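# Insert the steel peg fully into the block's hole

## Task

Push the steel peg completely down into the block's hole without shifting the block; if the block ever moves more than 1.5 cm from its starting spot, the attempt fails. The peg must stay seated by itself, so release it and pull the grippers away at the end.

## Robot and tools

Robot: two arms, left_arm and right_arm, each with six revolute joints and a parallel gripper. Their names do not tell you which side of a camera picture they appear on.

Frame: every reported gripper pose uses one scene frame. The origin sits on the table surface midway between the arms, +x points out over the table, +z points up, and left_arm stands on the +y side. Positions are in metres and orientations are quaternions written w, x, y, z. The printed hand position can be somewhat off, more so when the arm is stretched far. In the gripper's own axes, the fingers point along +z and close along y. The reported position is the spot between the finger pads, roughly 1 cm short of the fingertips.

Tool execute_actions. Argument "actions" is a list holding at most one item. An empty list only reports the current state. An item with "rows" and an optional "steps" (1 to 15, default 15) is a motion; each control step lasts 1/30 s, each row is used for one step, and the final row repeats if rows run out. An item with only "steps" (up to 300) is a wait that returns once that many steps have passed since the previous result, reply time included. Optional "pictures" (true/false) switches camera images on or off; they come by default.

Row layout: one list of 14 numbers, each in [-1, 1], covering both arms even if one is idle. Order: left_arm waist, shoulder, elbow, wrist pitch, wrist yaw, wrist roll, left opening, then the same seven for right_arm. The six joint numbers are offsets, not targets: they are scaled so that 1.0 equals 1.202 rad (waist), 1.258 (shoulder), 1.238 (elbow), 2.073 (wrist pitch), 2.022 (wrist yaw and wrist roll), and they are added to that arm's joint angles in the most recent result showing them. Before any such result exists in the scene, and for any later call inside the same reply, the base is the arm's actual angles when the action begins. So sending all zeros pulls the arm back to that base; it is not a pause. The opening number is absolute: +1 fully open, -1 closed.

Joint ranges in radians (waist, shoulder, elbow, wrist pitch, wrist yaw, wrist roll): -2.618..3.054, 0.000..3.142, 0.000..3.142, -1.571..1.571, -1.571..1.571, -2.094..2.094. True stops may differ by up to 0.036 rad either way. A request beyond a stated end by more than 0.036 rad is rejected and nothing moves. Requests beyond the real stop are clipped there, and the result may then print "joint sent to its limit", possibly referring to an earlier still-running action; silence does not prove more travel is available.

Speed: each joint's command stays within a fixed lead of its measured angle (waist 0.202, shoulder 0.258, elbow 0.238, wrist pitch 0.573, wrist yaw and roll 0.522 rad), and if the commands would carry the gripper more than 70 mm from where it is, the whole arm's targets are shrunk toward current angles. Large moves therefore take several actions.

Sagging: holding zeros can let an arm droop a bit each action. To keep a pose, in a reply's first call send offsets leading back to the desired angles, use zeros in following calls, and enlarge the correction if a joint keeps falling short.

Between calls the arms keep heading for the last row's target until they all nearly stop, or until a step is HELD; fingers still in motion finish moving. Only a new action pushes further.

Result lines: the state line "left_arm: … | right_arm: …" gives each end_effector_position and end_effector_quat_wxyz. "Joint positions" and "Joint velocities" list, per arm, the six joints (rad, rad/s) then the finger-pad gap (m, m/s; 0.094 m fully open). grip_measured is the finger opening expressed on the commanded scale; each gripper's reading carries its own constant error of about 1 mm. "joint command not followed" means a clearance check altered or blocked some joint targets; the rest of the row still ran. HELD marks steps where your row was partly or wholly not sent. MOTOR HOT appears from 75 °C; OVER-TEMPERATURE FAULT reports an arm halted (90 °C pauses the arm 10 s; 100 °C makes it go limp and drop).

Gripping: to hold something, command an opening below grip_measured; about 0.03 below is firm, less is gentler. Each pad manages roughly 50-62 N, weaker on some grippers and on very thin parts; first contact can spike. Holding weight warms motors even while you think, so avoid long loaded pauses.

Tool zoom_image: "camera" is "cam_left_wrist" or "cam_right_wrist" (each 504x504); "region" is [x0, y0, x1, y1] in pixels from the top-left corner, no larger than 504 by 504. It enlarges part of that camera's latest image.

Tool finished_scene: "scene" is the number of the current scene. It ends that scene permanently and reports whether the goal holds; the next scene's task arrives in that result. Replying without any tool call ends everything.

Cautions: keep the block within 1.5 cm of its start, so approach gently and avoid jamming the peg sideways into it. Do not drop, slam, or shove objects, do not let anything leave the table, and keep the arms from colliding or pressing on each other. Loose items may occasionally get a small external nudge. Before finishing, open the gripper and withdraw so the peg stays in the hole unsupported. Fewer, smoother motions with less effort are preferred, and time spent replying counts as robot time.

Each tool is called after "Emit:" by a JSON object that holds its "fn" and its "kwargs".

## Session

Emit:
{"fn": "execute_actions", "kwargs": {"actions": []}}

Scene clock: 0.00 s of 4600.00 s.
left_arm: end_effector_position=(+0.5663, +0.4021, +0.3990) grip_measured=+1.000 end_effector_quat_wxyz=(+0.652, +0.198, +0.659, +0.318) | right_arm: end_effector_position=(+0.0784, -0.0341, +0.1901) grip_measured=+1.000 end_effector_quat_wxyz=(-0.420, +0.723, -0.396, -0.380)
Joint positions: left_arm=[-0.138  1.658  1.435  0.276 -0.106  0.751  0.094] | right_arm=[ 0.591  1.229  0.702 -0.111 -0.924 -0.869  0.094]
Joint velocities: left_arm=[-0.017 -0.007 -0.002  0.022 -0.007  0.007  0.   ] | right_arm=[-0.017 -0.012 -0.022 -0.022  0.051 -0.022  0.   ]

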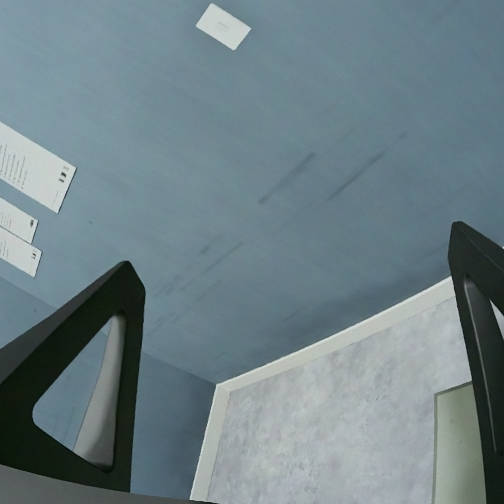

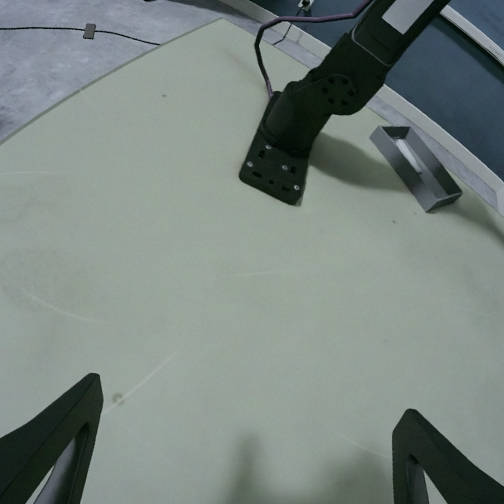

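Emit:
{"fn": "execute_actions", "kwargs": {"actions": [{"rows":[[0.2,-0.36,-0.19,-0.71,0.052,-0.371,1,-0.82,0.084,0.55,-0.57,0.457,0.43,1]]}], "pictures": false}}

Emit:
{"fn": "execute_actions", "kwargs": {"actions": [{"steps":40}]}}

Scene clock: 5.60 s of 4600.00 s.
left_arm: end_effector_position=(+0.3578, +0.4601, +0.2484) grip_measured=+1.000 end_effector_quat_wxyz=(+0.371, -0.092, +0.919, +0.092) | right_arm: end_effector_position=(+0.2834, -0.3150, +0.2276) grip_measured=+1.000 end_effector_quat_wxyz=(+0.271, -0.104, +0.955, +0.056)
Joint positions: left_arm=[ 0.1    1.216  1.208 -0.778 -0.033  0.11   0.094] | right_arm=[-0.135  1.337  1.35  -1.039 -0.137 -0.125  0.094]
Joint velocities: left_arm=[ 0.002 -0.027  0.002 -2.205  0.139 -0.52   0.   ] | right_arm=[-1.814  0.002  0.344 -1.033  0.667  0.623  0.   ]
Steps of this call (steps 1 to 90: nothing new was sent; then 2.10 s passed at rest; steps 91 to 105: all 15 steps of this action). Readings (joint positions):
91: left_arm=[-0.129 1.644 1.419 0.252 -0.091 0.711] | right_arm=[0.576 1.236 0.729 -0.179 -0.883 -0.816]
92: left_arm=[-0.109 1.611 1.382 0.202 -0.075 0.662] | right_arm=[0.537 1.257 0.776 -0.262 -0.817 -0.746]
94: left_arm=[-0.043 1.536 1.307 0.081 -0.058 0.557] | right_arm=[0.439 1.300 0.884 -0.409 -0.673 -0.607]
98: left_arm=[0.079 1.365 1.215 -0.233 -0.054 0.323] | right_arm=[0.245 1.335 1.084 -0.673 -0.406 -0.363]
105: the state above

Scene clock: 6.93 s of 4600.00 s.
left_arm: end_effector_position=(+0.2772, +0.4319, +0.1897) grip_measured=+1.000 end_effector_quat_wxyz=(+0.181, -0.142, +0.973, +0.034) | right_arm: end_effector_position=(+0.2290, -0.4151, +0.2057) grip_measured=+1.000 end_effector_quat_wxyz=(+0.159, +0.100, +0.982, -0.014)
Joint positions: left_arm=[ 0.1    1.216  1.197 -1.182 -0.013  0.008  0.094] | right_arm=[-0.401  1.337  1.362 -1.274 -0.007 -0.009  0.094]
Joint velocities: left_arm=[-0.002 -0.007 -0.002 -0.007 -0.007 -0.066  0.   ] | right_arm=[-0.007  0.007  0.002 -0.022  0.007  0.081  0.   ]
Steps of this call (steps 1 to 30: the robot went on to your last target; steps 31 to 40: nothing new was sent). Readings (joint positions):
1: left_arm=[0.100 1.216 1.208 -0.854 -0.030 0.091] | right_arm=[-0.201 1.337 1.359 -1.073 -0.114 -0.104]
2: left_arm=[0.100 1.216 1.204 -0.924 -0.027 0.074] | right_arm=[-0.272 1.337 1.362 -1.106 -0.093 -0.085]
4: left_arm=[0.100 1.216 1.198 -1.029 -0.022 0.050] | right_arm=[-0.376 1.337 1.362 -1.163 -0.046 -0.056]
8: left_arm=[0.100 1.216 1.197 -1.130 -0.017 0.025] | right_arm=[-0.401 1.337 1.362 -1.233 -0.015 -0.027]
40: the state above
All arms were judged still, so your last target was given up. Only a new action makes them travel on or press farther. Fingers that are still opening or closing keep moving.

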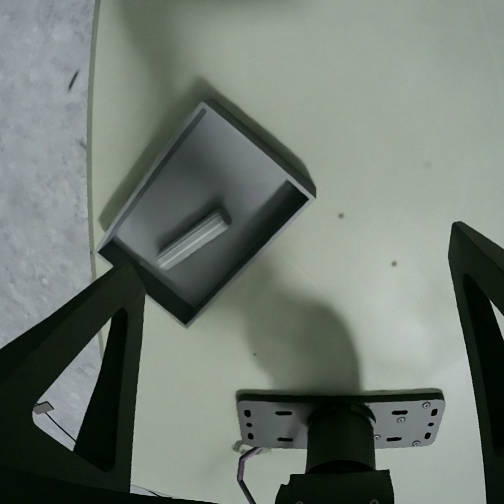

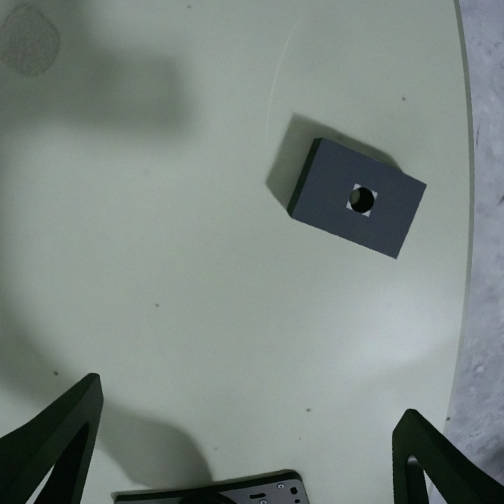

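Emit:
{"fn": "execute_actions", "kwargs": {"actions": [{"rows":[[0.305,0.165,-0.225,0.062,0,0.635,-0.1,0,0,0,0,0,0,1]]}], "pictures": false}}

Emit:
{"fn": "execute_actions", "kwargs": {"actions": [{"steps":20}]}}

Scene clock: 18.50 s of 4600.00 s.
left_arm: end_effector_position=(+0.1908, +0.4881, +0.0549) grip_measured=-0.097 end_effector_quat_wxyz=(-0.027, +0.232, +0.972, -0.014) | right_arm: end_effector_position=(+0.2290, -0.4151, +0.2057) grip_measured=+1.000 end_effector_quat_wxyz=(+0.159, +0.100, +0.982, -0.014)
Joint positions: left_arm=[ 0.47   1.449  0.895 -1.072 -0.024  1.133  0.042] | right_arm=[-0.401  1.337  1.362 -1.274 -0.007 -0.009  0.094]
Joint velocities: left_arm=[ 0.002 -0.007  0.017 -0.007  0.022  0.93  -0.001] | right_arm=[-0.017 -0.002  0.017 -0.037  0.007 -0.037  0.   ]
Steps of this call (steps 1 to 90: nothing new was sent; then 8.07 s passed at rest; steps 91 to 105: all 15 steps of this action). Readings (joint positions):
91: left_arm=[0.119 1.222 1.181 -1.168 -0.004 0.056] | right_arm=[-0.401 1.337 1.362 -1.274 -0.007 -0.009]
92: left_arm=[0.156 1.236 1.152 -1.146 -0.003 0.116] | right_arm=[-0.401 1.337 1.362 -1.274 -0.007 -0.009]
94: left_arm=[0.247 1.297 1.071 -1.114 -0.003 0.245] | right_arm=[-0.401 1.337 1.362 -1.274 -0.007 -0.009]
98: left_arm=[0.450 1.439 0.922 -1.080 -0.019 0.621] | right_arm=[-0.401 1.337 1.362 -1.274 -0.007 -0.009]
105: the state above

Scene clock: 19.17 s of 4600.00 s.
left_arm: end_effector_position=(+0.1917, +0.4888, +0.0548) grip_measured=-0.097 end_effector_quat_wxyz=(-0.024, +0.304, +0.952, -0.014) | right_arm: end_effector_position=(+0.2290, -0.4151, +0.2057) grip_measured=+1.000 end_effector_quat_wxyz=(+0.159, +0.100, +0.982, -0.014)
Joint positions: left_arm=[ 0.47   1.449  0.895 -1.068 -0.024  1.283  0.042] | right_arm=[-0.401  1.337  1.362 -1.274 -0.007 -0.009  0.094]
Joint velocities: left_arm=[-0.002 -0.017  0.002  0.037 -0.081 -0.022 -0.001] | right_arm=[ 0.017 -0.017 -0.007  0.007  0.037 -0.066  0.   ]
Steps of this call (steps 1 to 20: the robot went on to your last target). Readings (joint positions):
1: left_arm=[0.470 1.449 0.895 -1.072 -0.024 1.164] | right_arm=[-0.401 1.337 1.362 -1.274 -0.007 -0.009]
2: left_arm=[0.470 1.449 0.895 -1.071 -0.024 1.188] | right_arm=[-0.401 1.337 1.362 -1.274 -0.007 -0.009]
4: left_arm=[0.470 1.449 0.895 -1.070 -0.024 1.223] | right_arm=[-0.401 1.337 1.362 -1.274 -0.007 -0.009]
8: left_arm=[0.470 1.449 0.895 -1.069 -0.024 1.260] | right_arm=[-0.401 1.337 1.362 -1.274 -0.007 -0.009]
20: the state above

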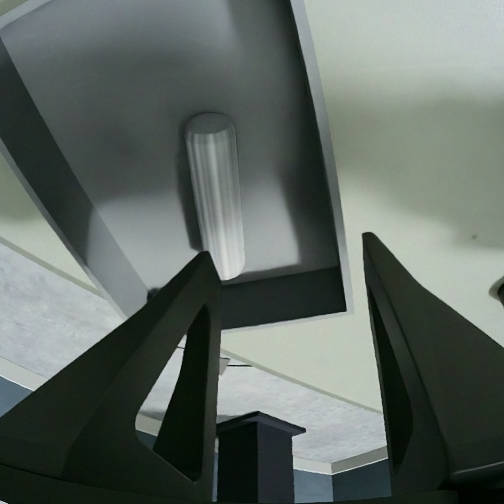

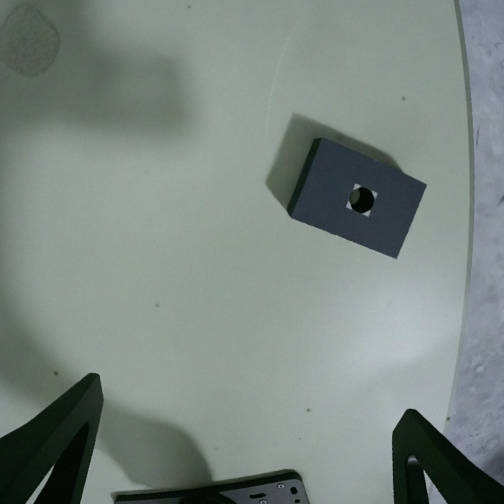

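Emit:
{"fn": "execute_actions", "kwargs": {"actions": [{"rows":[[0.048,0.03,0.035,0.035,0,0.01,-0.1,0,0,0,0,0,0,1]]}]}}

Scene clock: 28.60 s of 4600.00 s.
left_arm: end_effector_position=(+0.1977, +0.5095, +0.0524) grip_measured=-0.097 end_effector_quat_wxyz=(-0.012, +0.285, +0.958, +0.004) | right_arm: end_effector_position=(+0.2290, -0.4151, +0.2057) grip_measured=+1.000 end_effector_quat_wxyz=(+0.159, +0.100, +0.982, -0.014)
Joint positions: left_arm=[ 0.523  1.479  0.913 -1.011 -0.025  1.296  0.042] | right_arm=[-0.401  1.337  1.362 -1.274 -0.007 -0.009  0.094]
Joint velocities: left_arm=[ 0.007  0.002 -0.012  0.037 -0.051  0.037  0.   ] | right_arm=[-0.012  0.002  0.002  0.007 -0.022  0.007  0.   ]
Steps of this call (steps 1 to 15: the robot went on to your last target; steps 16 to 90: nothing new was sent; then 5.93 s passed at rest; steps 91 to 105: all 15 steps of this action). Readings (joint positions):
91: left_arm=[0.478 1.452 0.898 -1.065 -0.022 1.287] | right_arm=[-0.401 1.337 1.362 -1.274 -0.007 -0.009]
92: left_arm=[0.493 1.459 0.902 -1.057 -0.022 1.289] | right_arm=[-0.401 1.337 1.362 -1.274 -0.007 -0.009]
94: left_arm=[0.517 1.473 0.911 -1.037 -0.024 1.291] | right_arm=[-0.401 1.337 1.362 -1.274 -0.007 -0.009]
98: left_arm=[0.523 1.479 0.913 -1.017 -0.025 1.294] | right_arm=[-0.401 1.337 1.362 -1.274 -0.007 -0.009]
105: the state above

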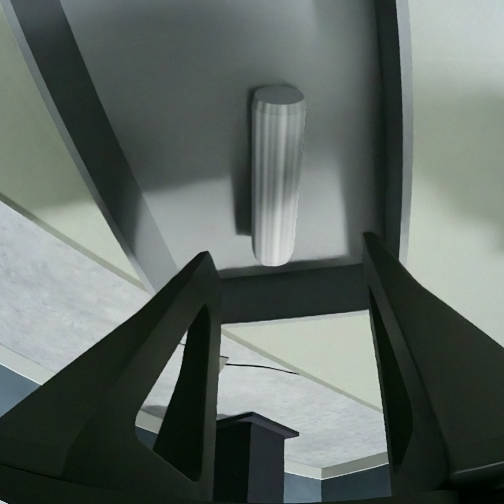

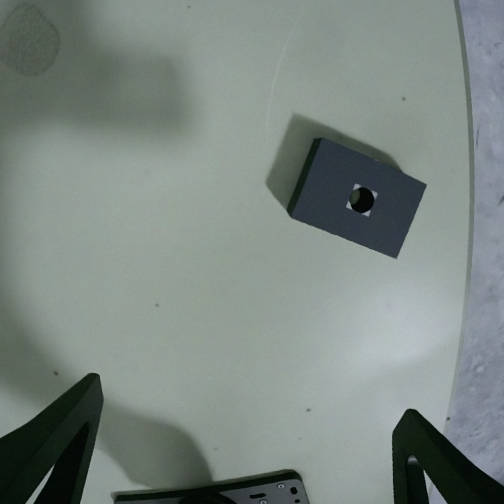

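Emit:
{"fn": "execute_actions", "kwargs": {"actions": [{"rows":[[0,0,0,0,0,0.045,-0.3,0,0,0,0,0,0,1],[0,0,0,0,0,0.045,-0.3,0,0,0,0,0,0,1],[0,0,0,0,0,0.045,-0.3,0,0,0,0,0,0,1],[0,0.02,-0.04,0.04,0,0.045,-0.3,0,0,0,0,0,0,1],[0,0.036,-0.078,0.075,0,0.045,-0.3,0,0,0,0,0,0,1]]}]}}

Scene clock: 34.63 s of 4600.00 s.
left_arm: end_effector_position=(+0.1942, +0.5066, +0.0209) grip_measured=-0.297 end_effector_quat_wxyz=(-0.015, +0.324, +0.946, -0.000) | right_arm: end_effector_position=(+0.2290, -0.4151, +0.2057) grip_measured=+1.000 end_effector_quat_wxyz=(+0.159, +0.100, +0.982, -0.014)
Joint positions: left_arm=[ 0.523  1.523  0.818 -0.882 -0.026  1.377  0.033] | right_arm=[-0.401  1.337  1.362 -1.274 -0.007 -0.009  0.094]
Joint velocities: left_arm=[-0.002 -0.022 -0.007  0.095  0.007 -0.022 -0.001] | right_arm=[-0.017  0.002  0.007 -0.022  0.007 -0.007  0.   ]
Steps of this call (steps 1 to 15: the robot went on to your last target; steps 16 to 90: nothing new was sent; then 2.53 s passed at rest; steps 91 to 105: all 15 steps of this action). Readings (joint positions):
91: left_arm=[0.523 1.479 0.913 -1.009 -0.025 1.310] | right_arm=[-0.401 1.337 1.362 -1.274 -0.007 -0.009]
92: left_arm=[0.523 1.479 0.913 -1.009 -0.025 1.324] | right_arm=[-0.401 1.337 1.362 -1.274 -0.007 -0.009]
94: left_arm=[0.523 1.479 0.907 -0.999 -0.025 1.345] | right_arm=[-0.401 1.337 1.362 -1.274 -0.007 -0.009]
98: left_arm=[0.523 1.509 0.835 -0.918 -0.025 1.366] | right_arm=[-0.401 1.337 1.362 -1.274 -0.007 -0.009]
105: the state above

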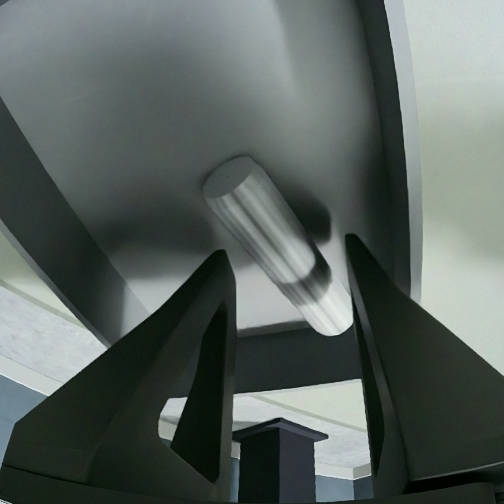

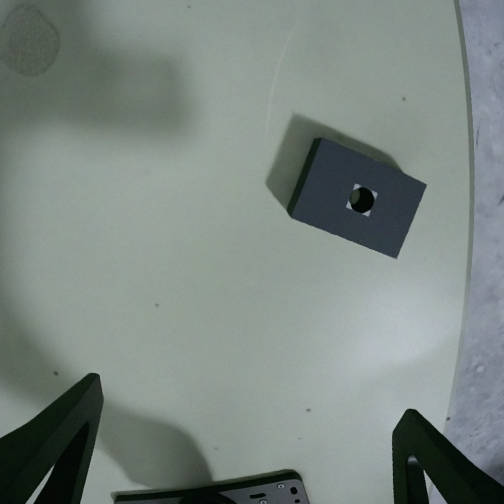

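Peg got rotated; roll back and close.

Emit:
{"fn": "execute_actions", "kwargs": {"actions": [{"rows":[[0,0,0,0.01,0,-0.2,-0.3,0,0,0,0,0,0,1],[0,0,0,0.01,0,-0.2,-0.3,0,0,0,0,0,0,1],[0,0,0,0.01,0,-0.2,-0.3,0,0,0,0,0,0,1],[0,0,0,0.01,0,-0.2,-0.3,0,0,0,0,0,0,1],[0,0,0,0.01,0,-0.2,-0.3,0,0,0,0,0,0,1],[0,0,0,0.01,0,-0.2,-0.4,0,0,0,0,0,0,1],[0,0,0,0.01,0,-0.2,-0.45,0,0,0,0,0,0,1],[0,0,0,0.01,0,-0.2,-0.5,0,0,0,0,0,0,1],[0,0,0,0.01,0,-0.2,-0.55,0,0,0,0,0,0,1],[0,0,0,0.01,0,-0.2,-0.6,0,0,0,0,0,0,1],[0,0,0,0.01,0,-0.2,-0.65,0,0,0,0,0,0,1],[0,0,0,0.01,0,-0.2,-0.72,0,0,0,0,0,0,1]]}], "pictures": false}}

Emit:
{"fn": "execute_actions", "kwargs": {"actions": [{"steps":10}]}}

Scene clock: 44.73 s of 4600.00 s.
left_arm: end_effector_position=(+0.1966, +0.5089, +0.0208) grip_measured=-0.703 end_effector_quat_wxyz=(-0.011, +0.137, +0.990, +0.008) | right_arm: end_effector_position=(+0.2290, -0.4151, +0.2057) grip_measured=+1.000 end_effector_quat_wxyz=(+0.159, +0.100, +0.982, -0.014)
Joint positions: left_arm=[ 0.523  1.523  0.818 -0.868 -0.027  0.994  0.014] | right_arm=[-0.401  1.337  1.362 -1.274 -0.007 -0.009  0.094]
Joint velocities: left_arm=[-0.017  0.002 -0.007  0.007 -0.007 -0.125 -0.001] | right_arm=[ 0.022 -0.002  0.002 -0.007 -0.022  0.037  0.   ]
Steps of this call (steps 1 to 30: the robot went on to your last target; steps 31 to 90: nothing new was sent; then 6.60 s passed at rest; steps 91 to 105: all 15 steps of this action). Readings (joint positions):
91: left_arm=[0.523 1.523 0.818 -0.869 -0.027 1.317] | right_arm=[-0.401 1.337 1.362 -1.274 -0.007 -0.009]
92: left_arm=[0.523 1.523 0.818 -0.869 -0.027 1.249] | right_arm=[-0.401 1.337 1.362 -1.274 -0.007 -0.009]
94: left_arm=[0.523 1.523 0.818 -0.869 -0.027 1.151] | right_arm=[-0.401 1.337 1.362 -1.274 -0.007 -0.009]
98: left_arm=[0.523 1.523 0.818 -0.869 -0.027 1.049] | right_arm=[-0.401 1.337 1.362 -1.274 -0.007 -0.009]
105: the state above

Scene clock: 45.07 s of 4600.00 s.
left_arm: end_effector_position=(+0.1966, +0.5089, +0.0208) grip_measured=-0.703 end_effector_quat_wxyz=(-0.011, +0.131, +0.991, +0.008) | right_arm: end_effector_position=(+0.2290, -0.4151, +0.2057) grip_measured=+1.000 end_effector_quat_wxyz=(+0.159, +0.100, +0.982, -0.014)
Joint positions: left_arm=[ 0.523  1.523  0.818 -0.868 -0.027  0.981  0.014] | right_arm=[-0.401  1.337  1.362 -1.274 -0.007 -0.009  0.094]
Joint velocities: left_arm=[ 0.012  0.007  0.002 -0.066  0.066  0.037 -0.001] | right_arm=[ 0.012  0.012 -0.017 -0.007  0.007  0.007  0.   ]
Steps of this call (steps 1 to 10: the robot went on to your last target). Readings (joint positions):
1: left_arm=[0.523 1.523 0.818 -0.868 -0.027 0.991] | right_arm=[-0.401 1.337 1.362 -1.274 -0.007 -0.009]
2: left_arm=[0.523 1.523 0.818 -0.868 -0.027 0.988] | right_arm=[-0.401 1.337 1.362 -1.274 -0.007 -0.009]
4: left_arm=[0.523 1.523 0.818 -0.868 -0.027 0.985] | right_arm=[-0.401 1.337 1.362 -1.274 -0.007 -0.009]
8: left_arm=[0.523 1.523 0.818 -0.868 -0.027 0.982] | right_arm=[-0.401 1.337 1.362 -1.274 -0.007 -0.009]
10: the state above

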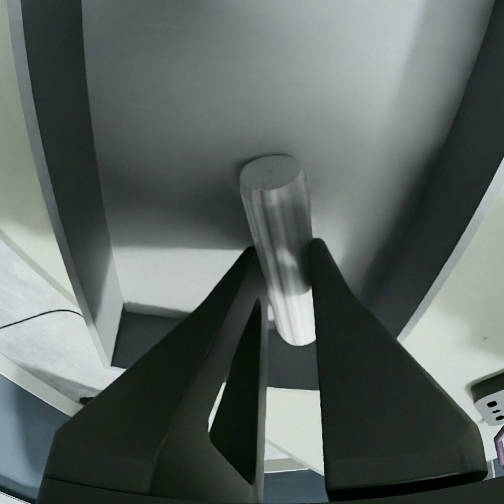

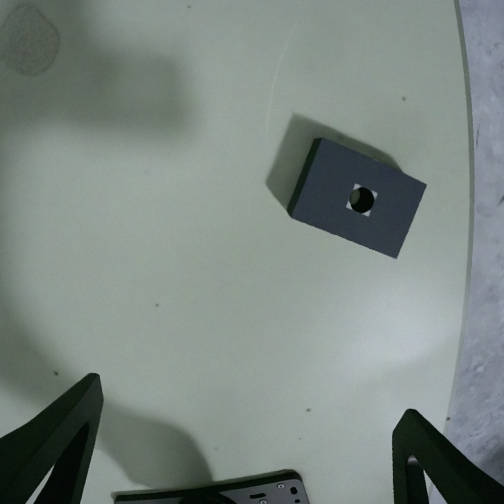

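Emit:
{"fn": "execute_actions", "kwargs": {"actions": [{"rows":[[0,0,0,0,0,0,-0.74,0,0,0,0,0,0,1],[0,0,0,0,0,0,-0.74,0,0,0,0,0,0,1],[0,-0.03,0.06,-0.05,0,0,-0.74,0,0,0,0,0,0,1],[0,-0.06,0.12,-0.1,0,0,-0.74,0,0,0,0,0,0,1],[0,-0.1,0.2,-0.17,0,0,-0.74,0,0,0,0,0,0,1]]}], "pictures": false}}

Emit:
{"fn": "execute_actions", "kwargs": {"actions": [{"rows":[[-0.7,0,0,0.7,0,-0.485,-0.74,0,0,0,0,0,0,1]]}]}}

Emit:
{"fn": "execute_actions", "kwargs": {"actions": [{"steps":25}], "pictures": false}}

Scene clock: 52.90 s of 4600.00 s.
left_arm: end_effector_position=(+0.2040, +0.5154, +0.1072) grip_measured=-0.715 end_effector_quat_wxyz=(+0.012, +0.130, +0.991, +0.034) | right_arm: end_effector_position=(+0.2290, -0.4151, +0.2057) grip_measured=+1.000 end_effector_quat_wxyz=(+0.159, +0.100, +0.982, -0.014)
Joint positions: left_arm=[ 0.523  1.398  1.064 -1.171 -0.027  0.98   0.013] | right_arm=[-0.401  1.337  1.362 -1.274 -0.007 -0.009  0.094]
Joint velocities: left_arm=[-0.022  0.002 -0.002 -0.315 -0.066 -0.007  0.   ] | right_arm=[-0.017  0.007 -0.007 -0.007 -0.037 -0.037  0.   ]
Steps of this call (steps 1 to 30: the robot went on to your last target; steps 31 to 90: nothing new was sent; then 4.33 s passed at rest; steps 91 to 105: all 15 steps of this action). Readings (joint positions):
91: left_arm=[0.523 1.523 0.818 -0.868 -0.027 0.980] | right_arm=[-0.401 1.337 1.362 -1.274 -0.007 -0.009]
92: left_arm=[0.523 1.523 0.818 -0.868 -0.027 0.980] | right_arm=[-0.401 1.337 1.362 -1.274 -0.007 -0.009]
94: left_arm=[0.523 1.521 0.846 -0.917 -0.027 0.980] | right_arm=[-0.401 1.337 1.362 -1.274 -0.007 -0.009]
98: left_arm=[0.523 1.447 1.015 -1.082 -0.027 0.980] | right_arm=[-0.401 1.337 1.362 -1.274 -0.007 -0.009]
105: the state above

Scene clock: 53.40 s of 4600.00 s.
left_arm: end_effector_position=(+0.4449, +0.4081, +0.1989) grip_measured=-0.715 end_effector_quat_wxyz=(+0.430, +0.043, +0.897, +0.094) | right_arm: end_effector_position=(+0.2290, -0.4151, +0.2057) grip_measured=+1.000 end_effector_quat_wxyz=(+0.159, +0.100, +0.982, -0.014)
Joint positions: left_arm=[-0.082  1.404  1.054 -0.311 -0.043  0.23   0.013] | right_arm=[-0.401  1.337  1.362 -1.274 -0.007 -0.009  0.094]
Joint velocities: left_arm=[-1.121  0.002 -0.012  1.56  -0.051 -0.696 -0.001] | right_arm=[ 0.007 -0.007  0.007 -0.037  0.022 -0.007  0.   ]
Steps of this call (steps 1 to 15: all 15 steps of this action). Readings (joint positions):
1: left_arm=[0.505 1.398 1.060 -1.147 -0.038 0.928] | right_arm=[-0.401 1.337 1.362 -1.274 -0.007 -0.009]
2: left_arm=[0.468 1.399 1.055 -1.090 -0.045 0.865] | right_arm=[-0.401 1.337 1.362 -1.274 -0.007 -0.009]
4: left_arm=[0.379 1.403 1.054 -0.962 -0.046 0.744] | right_arm=[-0.401 1.337 1.362 -1.274 -0.007 -0.009]
8: left_arm=[0.207 1.404 1.054 -0.712 -0.046 0.510] | right_arm=[-0.401 1.337 1.362 -1.274 -0.007 -0.009]
15: the state above

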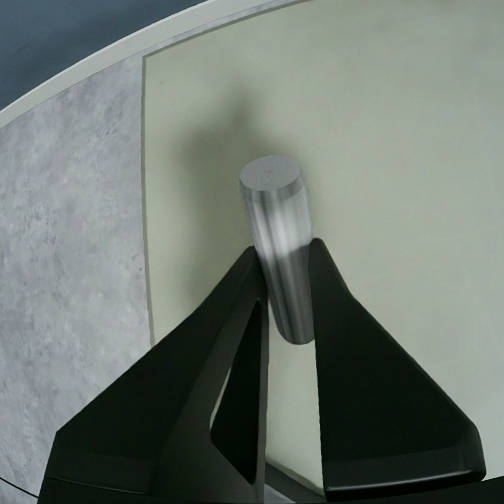

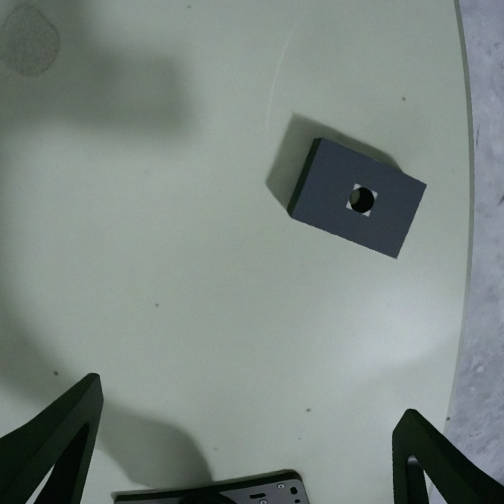

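Scene clock: 54.23 s of 4600.00 s.
left_arm: end_effector_position=(+0.4959, +0.2955, +0.3217) grip_measured=-0.715 end_effector_quat_wxyz=(+0.663, +0.044, +0.747, -0.032) | right_arm: end_effector_position=(+0.2290, -0.4151, +0.2057) grip_measured=+1.000 end_effector_quat_wxyz=(+0.159, +0.100, +0.982, -0.014)
Joint positions: left_arm=[-0.324  1.404  1.054  0.231 -0.021  0.008  0.013] | right_arm=[-0.401  1.337  1.362 -1.274 -0.007 -0.009  0.094]
Joint velocities: left_arm=[ 0.002 -0.012 -0.007  0.007  0.022 -0.022  0.   ] | right_arm=[ 0.012 -0.002  0.007  0.066  0.007  0.022  0.   ]
Steps of this call (steps 1 to 25: the robot went on to your last target). Readings (joint positions):
1: left_arm=[-0.122 1.404 1.054 -0.256 -0.043 0.206] | right_arm=[-0.401 1.337 1.362 -1.274 -0.007 -0.009]
2: left_arm=[-0.163 1.404 1.054 -0.203 -0.043 0.185] | right_arm=[-0.401 1.337 1.362 -1.274 -0.007 -0.009]
4: left_arm=[-0.240 1.404 1.054 -0.094 -0.040 0.140] | right_arm=[-0.401 1.337 1.362 -1.274 -0.007 -0.009]
8: left_arm=[-0.324 1.404 1.054 0.108 -0.022 0.064] | right_arm=[-0.401 1.337 1.362 -1.274 -0.007 -0.009]
25: the state above

Emit:
{"fn": "execute_actions", "kwargs": {"actions": [{"rows":[[-0.735,0.17,-0.338,0.405,0,0,-0.745,0.825,0.09,0.075,0.243,0,0,-0.1]]}], "pictures": false}}

Emit:
{"fn": "execute_actions", "kwargs": {"actions": [{"steps":30}]}}

Scene clock: 60.60 s of 4600.00 s.
left_arm: end_effector_position=(+0.3308, +0.0056, +0.1506) grip_measured=-0.715 end_effector_quat_wxyz=(+0.585, +0.316, +0.703, -0.255) | right_arm: end_effector_position=(+0.2872, -0.1251, +0.2523) grip_measured=-0.098 end_effector_quat_wxyz=(+0.352, -0.283, +0.886, +0.108)
Joint positions: left_arm=[-1.056  1.667  0.607  0.872 -0.027  0.006  0.013] | right_arm=[ 0.421  1.456  1.427 -0.788  0.003 -0.009  0.042]
Joint velocities: left_arm=[-1.433 -0.022  0.002  0.711 -0.081 -0.037  0.001] | right_arm=[ 1.976  0.007  0.027  0.212 -0.066 -0.022  0.   ]
Steps of this call (steps 1 to 30: the robot went on to your last target; steps 31 to 90: nothing new was sent; then 2.87 s passed at rest; steps 91 to 105: all 15 steps of this action). Readings (joint positions):
91: left_arm=[-0.337 1.414 1.032 0.288 -0.032 0.006] | right_arm=[-0.386 1.342 1.364 -1.252 0.001 -0.009]
92: left_arm=[-0.364 1.431 1.000 0.375 -0.042 0.006] | right_arm=[-0.353 1.352 1.371 -1.207 0.005 -0.009]
94: left_arm=[-0.444 1.489 0.915 0.537 -0.045 0.006] | right_arm=[-0.268 1.387 1.393 -1.101 0.006 -0.009]
98: left_arm=[-0.659 1.613 0.698 0.762 -0.042 0.006] | right_arm=[-0.052 1.442 1.417 -0.921 0.009 -0.009]
105: the state above

Scene clock: 61.60 s of 4600.00 s.
left_arm: end_effector_position=(+0.2714, -0.0421, +0.1966) grip_measured=-0.715 end_effector_quat_wxyz=(+0.615, +0.347, +0.623, -0.337) | right_arm: end_effector_position=(+0.2409, -0.0650, +0.2563) grip_measured=-0.098 end_effector_quat_wxyz=(+0.346, -0.362, +0.853, +0.149)
Joint positions: left_arm=[-1.213  1.647  0.607  1.022 -0.009  0.006  0.013] | right_arm=[ 0.6    1.456  1.429 -0.771 -0.014 -0.009  0.042]
Joint velocities: left_arm=[ 0.017 -0.002 -0.002 -0.095 -0.022 -0.022 -0.   ] | right_arm=[-0.007  0.012 -0.002 -0.022 -0.007 -0.007  0.   ]
Steps of this call (steps 1 to 30: the robot went on to your last target). Readings (joint positions):
1: left_arm=[-1.106 1.667 0.607 0.895 -0.025 0.006] | right_arm=[0.490 1.456 1.428 -0.780 0.000 -0.009]
2: left_arm=[-1.151 1.666 0.607 0.917 -0.022 0.006] | right_arm=[0.547 1.456 1.429 -0.775 -0.007 -0.009]
4: left_arm=[-1.210 1.659 0.607 0.955 -0.009 0.006] | right_arm=[0.605 1.456 1.429 -0.771 -0.022 -0.009]
8: left_arm=[-1.218 1.647 0.607 1.003 -0.005 0.006] | right_arm=[0.602 1.456 1.429 -0.771 -0.019 -0.009]
30: the state above
All arms were judged still, so your last target was given up. Only a new action makes them travel on or press farther. Fingers that are still opening or closing keep moving.

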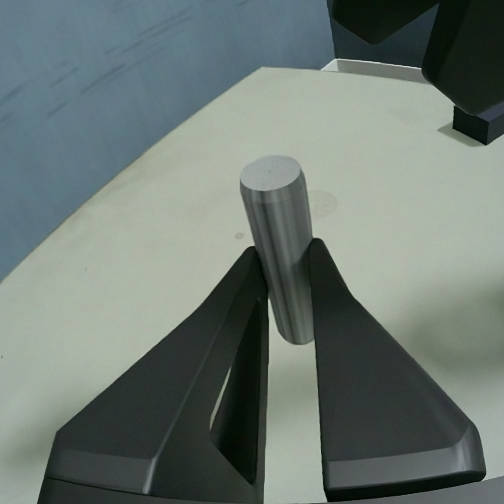

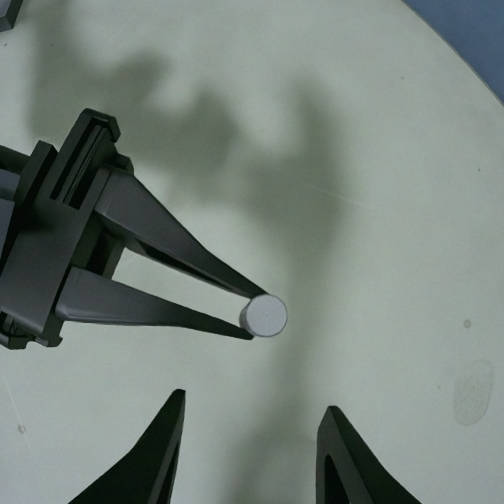

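Emit:
{"fn": "execute_actions", "kwargs": {"actions": [{"rows":[[0,0,0.01,0.035,0,0,-0.745,-0.015,0.03,0,0.03,0,0,-0.1],[0,0,0.01,0.035,0,0,-0.745,-0.015,0.03,0,0.05,0,0,-0.1],[0,0,0.01,0.035,0,0,-0.745,-0.015,0.05,0,0.065,0,0,-0.1],[0,0,0.01,0.035,0,0,-0.745,-0.015,0.07,0,0.065,0,0,-0.1],[0,0,0.01,0.035,0,0,-0.745,-0.015,0.09,0,0.065,0,0,-0.1],[0,0,0.01,0.035,0,0,-0.745,-0.015,0.108,0.015,0.066,0,0,-0.1]]}]}}

Scene clock: 69.37 s of 4600.00 s.
left_arm: end_effector_position=(+0.2716, -0.0426, +0.1980) grip_measured=-0.715 end_effector_quat_wxyz=(+0.618, +0.345, +0.619, -0.339) | right_arm: end_effector_position=(+0.2741, -0.0392, +0.2220) grip_measured=-0.098 end_effector_quat_wxyz=(+0.346, -0.357, +0.855, +0.146)
Joint positions: left_arm=[-1.213  1.654  0.606  1.042 -0.009  0.007  0.013] | right_arm=[ 0.589  1.598  1.429 -0.632 -0.013 -0.008  0.042]
Joint velocities: left_arm=[ 0.007  0.002  0.007  0.051  0.007  0.022 -0.   ] | right_arm=[-0.027  0.002 -0.007  0.022 -0.051  0.022 -0.001]
Steps of this call (steps 1 to 90: nothing new was sent; then 4.27 s passed at rest; steps 91 to 105: all 15 steps of this action). Readings (joint positions):
91: left_arm=[-1.213 1.647 0.607 1.025 -0.009 0.006] | right_arm=[0.599 1.459 1.429 -0.765 -0.014 -0.009]
92: left_arm=[-1.213 1.647 0.607 1.028 -0.009 0.006] | right_arm=[0.597 1.463 1.429 -0.749 -0.014 -0.009]
94: left_arm=[-1.213 1.647 0.607 1.036 -0.009 0.006] | right_arm=[0.593 1.483 1.429 -0.706 -0.014 -0.009]
98: left_arm=[-1.213 1.647 0.607 1.043 -0.009 0.006] | right_arm=[0.591 1.563 1.429 -0.655 -0.014 -0.009]
105: the state above

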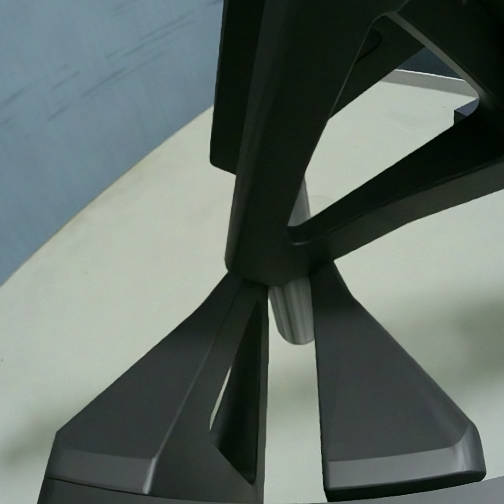

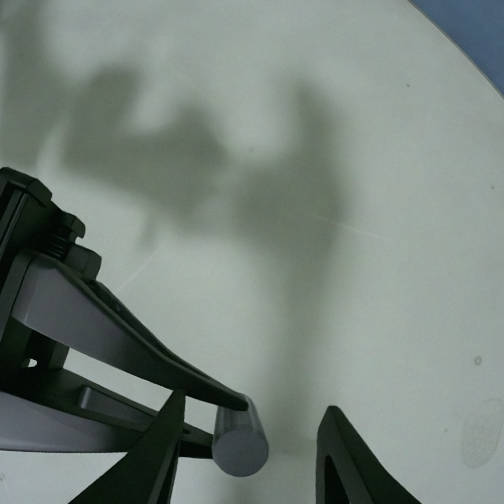

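Touching; raise slightly, recentre, close.

Emit:
{"fn": "execute_actions", "kwargs": {"actions": [{"rows":[[0,0,0.01,0.02,0,0,-0.745,0.015,0,0.01,0.014,0,0,-0.2],[0,0,0.01,0.02,0,0,-0.745,0.015,0,0.01,0.014,0,0,-0.25],[0,0,0.01,0.02,0,0,-0.745,0.015,0,0.01,0.014,0,0,-0.3],[0,0,0.01,0.02,0,0,-0.745,0.015,0,0.01,0.014,0,0,-0.35],[0,0,0.01,0.02,0,0,-0.745,0.015,0,0.01,0.014,0,0,-0.4],[0,0,0.01,0.02,0,0,-0.745,0.015,0,0.01,0.014,0,0,-0.45],[0,0,0.01,0.02,0,0,-0.745,0.015,0,0.01,0.014,0,0,-0.5],[0,0,0.01,0.02,0,0,-0.745,0.015,0,0.01,0.014,0,0,-0.55],[0,0,0.01,0.02,0,0,-0.745,0.015,0,0.01,0.014,0,0,-0.6],[0,0,0.01,0.02,0,0,-0.745,0.015,0,0.01,0.014,0,0,-0.65],[0,0,0.01,0.02,0,0,-0.745,0.015,0,0.01,0.014,0,0,-0.7],[0,0,0.01,0.02,0,0,-0.745,0.015,0,0.01,0.014,0,0,-0.74]]}]}}

Scene clock: 80.23 s of 4600.00 s.
left_arm: end_effector_position=(+0.2716, -0.0426, +0.1981) grip_measured=-0.715 end_effector_quat_wxyz=(+0.619, +0.345, +0.619, -0.339) | right_arm: end_effector_position=(+0.2746, -0.0330, +0.2267) grip_measured=-0.710 end_effector_quat_wxyz=(+0.357, -0.359, +0.849, +0.152)
Joint positions: left_arm=[-1.213  1.654  0.606  1.043 -0.009  0.007  0.013] | right_arm=[ 0.598  1.598  1.429 -0.606 -0.012 -0.008  0.014]
Joint velocities: left_arm=[-0.017 -0.002 -0.007 -0.037 -0.022  0.007 -0.   ] | right_arm=[-0.007 -0.002 -0.012 -0.066 -0.125  0.022 -0.001]
Steps of this call (steps 1 to 15: the robot went on to your last target; steps 16 to 90: nothing new was sent; then 7.37 s passed at rest; steps 91 to 105: all 15 steps of this action). Readings (joint positions):
91: left_arm=[-1.213 1.654 0.606 1.043 -0.009 0.007] | right_arm=[0.589 1.598 1.429 -0.629 -0.013 -0.008]
92: left_arm=[-1.213 1.654 0.606 1.043 -0.009 0.007] | right_arm=[0.591 1.598 1.429 -0.624 -0.013 -0.008]
94: left_arm=[-1.213 1.654 0.606 1.043 -0.009 0.007] | right_arm=[0.595 1.598 1.429 -0.616 -0.013 -0.008]
98: left_arm=[-1.213 1.654 0.606 1.043 -0.009 0.007] | right_arm=[0.598 1.598 1.429 -0.608 -0.013 -0.008]
105: the state above

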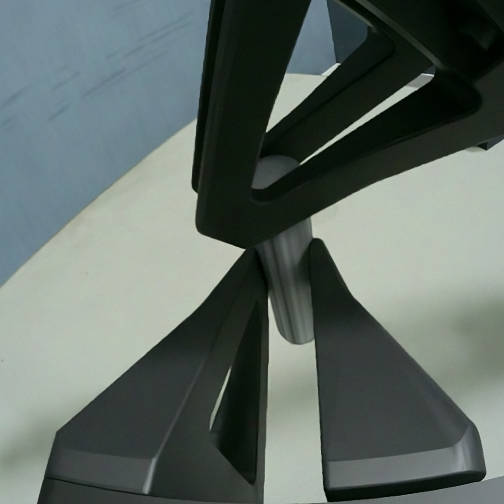

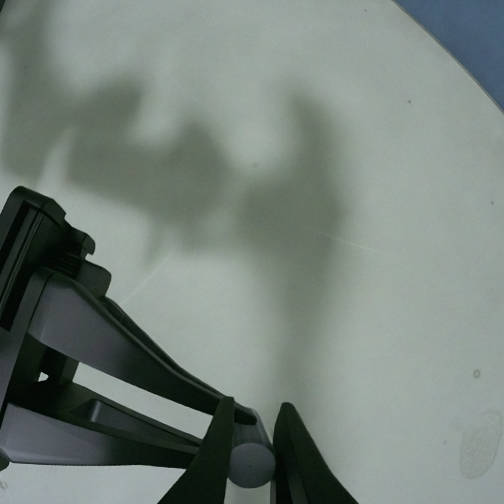

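Emit:
{"fn": "execute_actions", "kwargs": {"actions": [{"rows":[[0,0,0,0,0,0,-0.6,0,0,0,0,0,0,-0.75],[0,0,0,0,0,0,-0.2,0,0,0,0,0,0,-0.75],[0,0,0,0,0,0,-0.2,0,0,0,0,0,0,-0.75],[0,0,0,0,0,0,-0.2,0,0,0,0,0,0,-0.75],[0,0,0,0,0,0,-0.2,0,0,0,0,0,0,-0.75],[0,0,0,0,0,0,-0.2,0,0,0,0,0,0,-0.75],[0,0,0,0,0,0,-0.2,-0.03,0,0.03,0,0,0,-0.75],[0,0,0,0,0,0,-0.2,-0.06,0,0.03,0,0,0,-0.75],[0,0,0,0,0,0,-0.2,-0.12,0,0.03,0,0,0,-0.75]]}]}}

Emit:
{"fn": "execute_actions", "kwargs": {"actions": [{"rows":[[0,0,0.01,0.02,0,0,1,-0.865,-0.44,-0.64,0.166,0,0,-0.75]]}], "pictures": false}}

Emit:
{"fn": "execute_actions", "kwargs": {"actions": [{"steps":15}], "pictures": false}}

Emit:
{"fn": "execute_actions", "kwargs": {"actions": [{"rows":[[-0.22,0.41,0.81,-0.22,0,0,1,0,0,0,0,0,0,-0.75]]}], "pictures": false}}

Emit:
{"fn": "execute_actions", "kwargs": {"actions": [{"steps":20}]}}

Scene clock: 92.97 s of 4600.00 s.
left_arm: end_effector_position=(+0.2716, -0.0426, +0.1981) grip_measured=-0.203 end_effector_quat_wxyz=(+0.619, +0.345, +0.619, -0.339) | right_arm: end_effector_position=(+0.3224, -0.0884, +0.2267) grip_measured=-0.710 end_effector_quat_wxyz=(+0.369, -0.289, +0.875, +0.120)
Joint positions: left_arm=[-1.213  1.654  0.606  1.043 -0.009  0.007  0.037] | right_arm=[ 0.441  1.598  1.429 -0.606 -0.003 -0.008  0.014]
Joint velocities: left_arm=[-0.002 -0.007 -0.002 -0.051  0.037 -0.022 -0.   ] | right_arm=[ 0.002 -0.017 -0.002  0.037  0.037  0.007 -0.001]
Steps of this call (steps 1 to 15: the robot went on to your last target; steps 16 to 90: nothing new was sent; then 9.23 s passed at rest; steps 91 to 105: all 15 steps of this action). Readings (joint positions):
91: left_arm=[-1.213 1.654 0.606 1.043 -0.009 0.007] | right_arm=[0.598 1.598 1.429 -0.606 -0.012 -0.008]
92: left_arm=[-1.213 1.654 0.606 1.043 -0.009 0.007] | right_arm=[0.598 1.598 1.429 -0.606 -0.012 -0.008]
94: left_arm=[-1.213 1.654 0.606 1.043 -0.009 0.007] | right_arm=[0.598 1.598 1.429 -0.606 -0.012 -0.008]
98: left_arm=[-1.213 1.654 0.606 1.043 -0.009 0.007] | right_arm=[0.586 1.598 1.429 -0.606 -0.017 -0.008]
105: the state above

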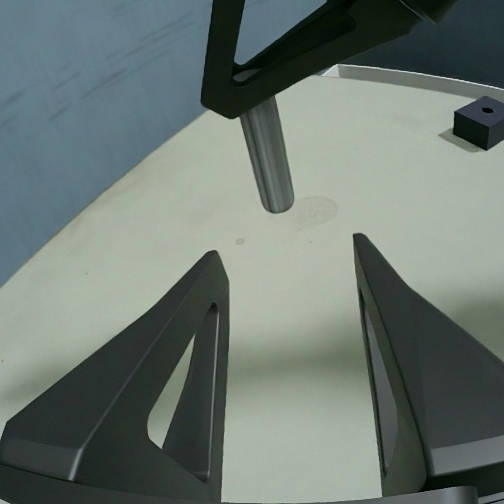

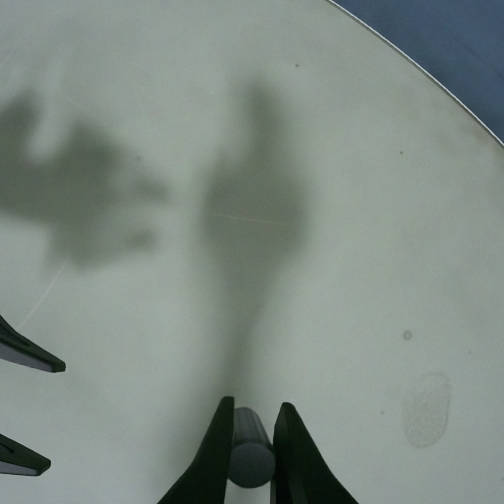

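Scene clock: 93.47 s of 4600.00 s.
left_arm: end_effector_position=(+0.2716, -0.0426, +0.2025) grip_measured=+0.997 end_effector_quat_wxyz=(+0.624, +0.342, +0.614, -0.342) | right_arm: end_effector_position=(+0.2733, -0.4381, +0.1470) grip_measured=-0.710 end_effector_quat_wxyz=(+0.420, +0.109, +0.899, -0.053)
Joint positions: left_arm=[-1.213  1.654  0.606  1.061 -0.009  0.007  0.094] | right_arm=[-0.44   1.054  0.648 -0.291 -0.005 -0.008  0.014]
Joint velocities: left_arm=[-0.002  0.012 -0.002  0.037 -0.007  0.007 -0.001] | right_arm=[-2.161  0.154 -0.462 -0.154  0.007 -0.037 -0.   ]
Steps of this call (steps 1 to 15: all 15 steps of this action). Readings (joint positions):
1: left_arm=[-1.213 1.654 0.606 1.045 -0.009 0.007] | right_arm=[0.426 1.575 1.393 -0.557 -0.014 -0.008]
2: left_arm=[-1.213 1.654 0.606 1.047 -0.009 0.007] | right_arm=[0.397 1.532 1.330 -0.501 -0.026 -0.008]
4: left_arm=[-1.213 1.654 0.606 1.053 -0.009 0.007] | right_arm=[0.298 1.418 1.200 -0.433 -0.028 -0.008]
8: left_arm=[-1.213 1.654 0.606 1.058 -0.009 0.007] | right_arm=[0.034 1.142 0.933 -0.333 -0.013 -0.008]
15: the state above

Scene clock: 93.97 s of 4600.00 s.
left_arm: end_effector_position=(+0.2716, -0.0426, +0.2026) grip_measured=+0.997 end_effector_quat_wxyz=(+0.624, +0.342, +0.614, -0.342) | right_arm: end_effector_position=(+0.2548, -0.4892, +0.1409) grip_measured=-0.710 end_effector_quat_wxyz=(+0.410, +0.183, +0.889, -0.090)
Joint positions: left_arm=[-1.213  1.654  0.606  1.061 -0.009  0.007  0.094] | right_arm=[-0.599  1.059  0.632 -0.278  0.006 -0.008  0.014]
Joint velocities: left_arm=[-0.007 -0.007 -0.012 -0.081  0.007 -0.007  0.   ] | right_arm=[ 0.012 -0.002 -0.002  0.022 -0.066  0.11  -0.001]
Steps of this call (steps 1 to 15: the robot went on to your last target). Readings (joint positions):
1: left_arm=[-1.213 1.654 0.606 1.061 -0.009 0.007] | right_arm=[-0.509 1.058 0.637 -0.295 0.000 -0.008]
2: left_arm=[-1.213 1.654 0.606 1.061 -0.009 0.007] | right_arm=[-0.559 1.059 0.632 -0.296 0.009 -0.008]
4: left_arm=[-1.213 1.654 0.606 1.061 -0.009 0.007] | right_arm=[-0.598 1.059 0.632 -0.290 0.019 -0.008]
8: left_arm=[-1.213 1.654 0.606 1.061 -0.009 0.007] | right_arm=[-0.599 1.059 0.632 -0.281 0.011 -0.008]
15: the state above

Scene clock: 94.47 s of 4600.00 s.
left_arm: end_effector_position=(+0.2009, -0.2519, +0.1208) grip_measured=+0.997 end_effector_quat_wxyz=(+0.497, +0.473, +0.628, -0.367) | right_arm: end_effector_position=(+0.2548, -0.4892, +0.1409) grip_measured=-0.710 end_effector_quat_wxyz=(+0.410, +0.183, +0.889, -0.090)
Joint positions: left_arm=[-1.488  2.233  1.371  0.622 -0.012  0.007  0.094] | right_arm=[-0.599  1.059  0.632 -0.278  0.006 -0.008  0.014]
Joint velocities: left_arm=[ 0.017  0.002  1.111 -0.125 -0.037 -0.066  0.001] | right_arm=[ 0.007 -0.012 -0.002 -0.051 -0.007  0.007  0.001]
Steps of this call (steps 1 to 15: all 15 steps of this action). Readings (joint positions):
1: left_arm=[-1.226 1.668 0.622 1.039 -0.018 0.007] | right_arm=[-0.599 1.059 0.632 -0.278 0.006 -0.008]
2: left_arm=[-1.250 1.701 0.662 1.005 -0.023 0.007] | right_arm=[-0.599 1.059 0.632 -0.278 0.006 -0.008]
4: left_arm=[-1.317 1.792 0.751 0.939 -0.024 0.007] | right_arm=[-0.599 1.059 0.632 -0.278 0.006 -0.008]
8: left_arm=[-1.435 2.022 0.970 0.806 -0.020 0.007] | right_arm=[-0.599 1.059 0.632 -0.278 0.006 -0.008]
15: the state above

Scene clock: 95.13 s of 4600.00 s.
left_arm: end_effector_position=(+0.2102, -0.2780, +0.2621) grip_measured=+0.997 end_effector_quat_wxyz=(+0.579, +0.416, +0.555, -0.428) | right_arm: end_effector_position=(+0.2548, -0.4892, +0.1409) grip_measured=-0.710 end_effector_quat_wxyz=(+0.410, +0.183, +0.889, -0.090)
Joint positions: left_arm=[-1.485  2.175  1.598  0.614 -0.012  0.007  0.094] | right_arm=[-0.599  1.059  0.632 -0.278  0.006 -0.008  0.014]
Joint velocities: left_arm=[-0.002  0.002 -0.002 -0.037  0.022 -0.11   0.   ] | right_arm=[-0.012  0.012 -0.002  0.007  0.007  0.007 -0.002]
Steps of this call (steps 1 to 20: the robot went on to your last target). Readings (joint positions):
1: left_arm=[-1.487 2.233 1.411 0.621 -0.012 0.007] | right_arm=[-0.599 1.059 0.632 -0.278 0.006 -0.008]
2: left_arm=[-1.487 2.233 1.450 0.620 -0.012 0.007] | right_arm=[-0.599 1.059 0.632 -0.278 0.006 -0.008]
4: left_arm=[-1.487 2.227 1.519 0.618 -0.012 0.007] | right_arm=[-0.599 1.059 0.632 -0.278 0.006 -0.008]
8: left_arm=[-1.487 2.190 1.589 0.618 -0.012 0.007] | right_arm=[-0.599 1.059 0.632 -0.278 0.006 -0.008]
20: the state above

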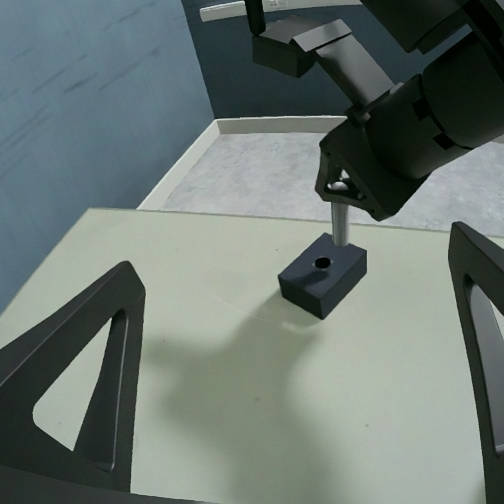

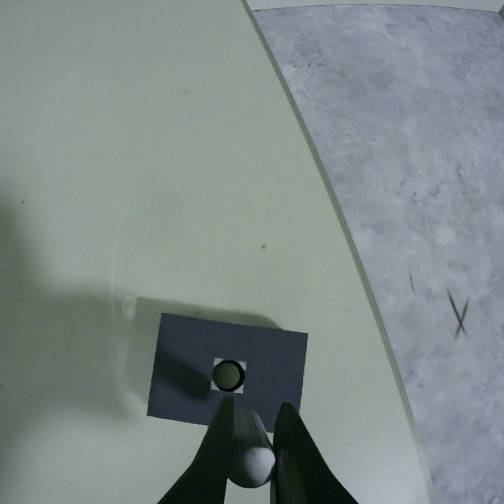

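Emit:
{"fn": "execute_actions", "kwargs": {"actions": [{"rows":[[0,0,0.01,0,0,0,1,0.02,0.085,-0.065,0.105,0,0,-0.75]]}], "pictures": false}}

Emit:
{"fn": "execute_actions", "kwargs": {"actions": [{"steps":8}]}}

Emit:
{"fn": "zoom_image", "kwargs": {"camera": "cam_left_wrist", "region": [250,170,400,320]}}

Emit:
{"fn": "zoom_image", "kwargs": {"camera": "cam_right_wrist", "region": [170,354,320,504]}}

Scene clock: 104.23 s of 4600.00 s.
left_arm: end_effector_position=(+0.2102, -0.2780, +0.2620) grip_measured=+0.997 end_effector_quat_wxyz=(+0.579, +0.416, +0.555, -0.428) | right_arm: end_effector_position=(+0.2725, -0.4917, +0.1149) grip_measured=-0.710 end_effector_quat_wxyz=(+0.419, +0.176, +0.886, -0.089)
Joint positions: left_arm=[-1.485  2.175  1.598  0.614 -0.012  0.007  0.094] | right_arm=[-0.585  1.169  0.566 -0.081  0.007 -0.008  0.014]
Joint velocities: left_arm=[ 0.002 -0.022 -0.007 -0.007  0.022  0.022  0.   ] | right_arm=[ 0.012 -0.002 -0.017  0.066 -0.022  0.051 -0.001]
Steps of this call (steps 1 to 15: the robot went on to your last target; steps 16 to 90: nothing new was sent; then 5.60 s passed at rest; steps 91 to 105: all 15 steps of this action). Readings (joint positions):
91: left_arm=[-1.485 2.175 1.598 0.614 -0.012 0.007] | right_arm=[-0.597 1.069 0.622 -0.247 0.007 -0.008]
92: left_arm=[-1.485 2.175 1.598 0.614 -0.012 0.007] | right_arm=[-0.594 1.092 0.610 -0.200 0.007 -0.008]
94: left_arm=[-1.485 2.175 1.598 0.614 -0.012 0.007] | right_arm=[-0.587 1.144 0.588 -0.146 0.007 -0.008]
98: left_arm=[-1.485 2.175 1.598 0.614 -0.012 0.007] | right_arm=[-0.585 1.169 0.566 -0.106 0.007 -0.008]
105: the state above

Scene clock: 104.50 s of 4600.00 s.
left_arm: end_effector_position=(+0.2102, -0.2780, +0.2620) grip_measured=+0.997 end_effector_quat_wxyz=(+0.579, +0.416, +0.555, -0.428) | right_arm: end_effector_position=(+0.2731, -0.4920, +0.1156) grip_measured=-0.710 end_effector_quat_wxyz=(+0.421, +0.176, +0.885, -0.090)
Joint positions: left_arm=[-1.485  2.175  1.598  0.614 -0.012  0.007  0.094] | right_arm=[-0.585  1.169  0.566 -0.077  0.007 -0.008  0.014]
Joint velocities: left_arm=[-0.017  0.012  0.002  0.022  0.051 -0.051  0.002] | right_arm=[ 0.012 -0.002 -0.007 -0.022 -0.037 -0.007 -0.   ]
Steps of this call (steps 1 to 8: the robot went on to your last target). Readings (joint positions):
1: left_arm=[-1.485 2.175 1.598 0.614 -0.012 0.007] | right_arm=[-0.585 1.169 0.566 -0.080 0.007 -0.008]
2: left_arm=[-1.485 2.175 1.598 0.614 -0.012 0.007] | right_arm=[-0.585 1.169 0.566 -0.079 0.007 -0.008]
4: left_arm=[-1.485 2.175 1.598 0.614 -0.012 0.007] | right_arm=[-0.585 1.169 0.566 -0.079 0.007 -0.008]
8: the state above

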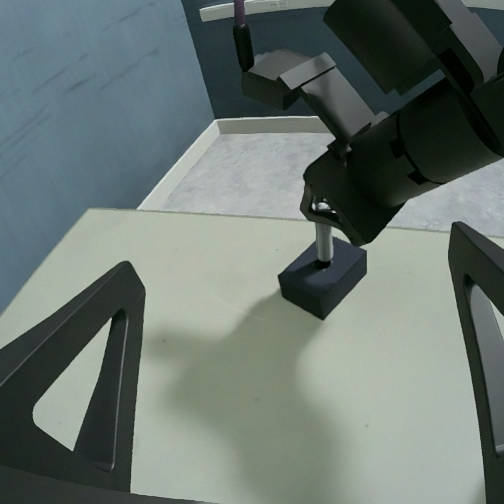

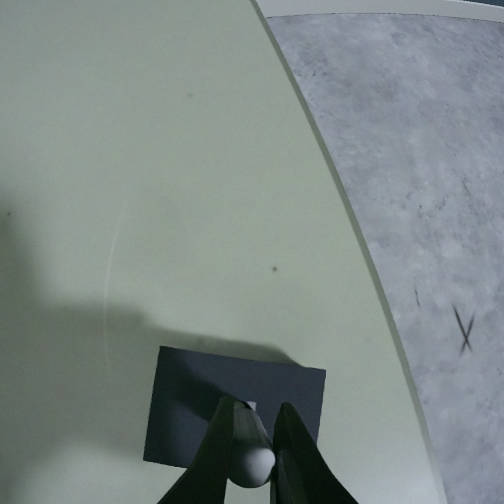

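Region (250, 170, 400, 320) of cam_left_wrist's 504x504 image, scaled by 3.360, with more detail than that image has.

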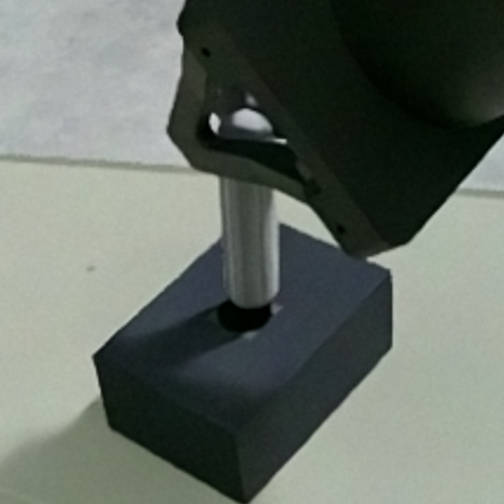

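Region (170, 354, 320, 504) of cam_right_wrist's 504x504 image, scaled by 3.360, with more detail than that image has.

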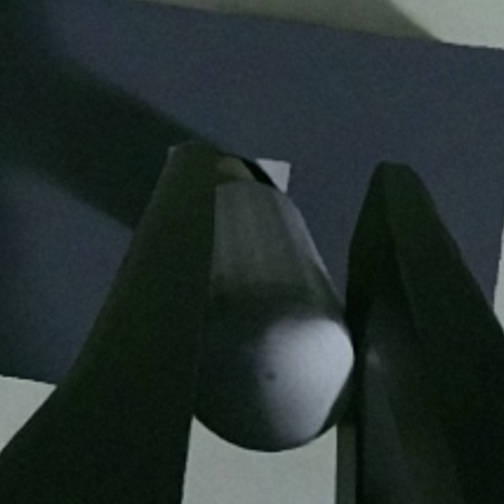

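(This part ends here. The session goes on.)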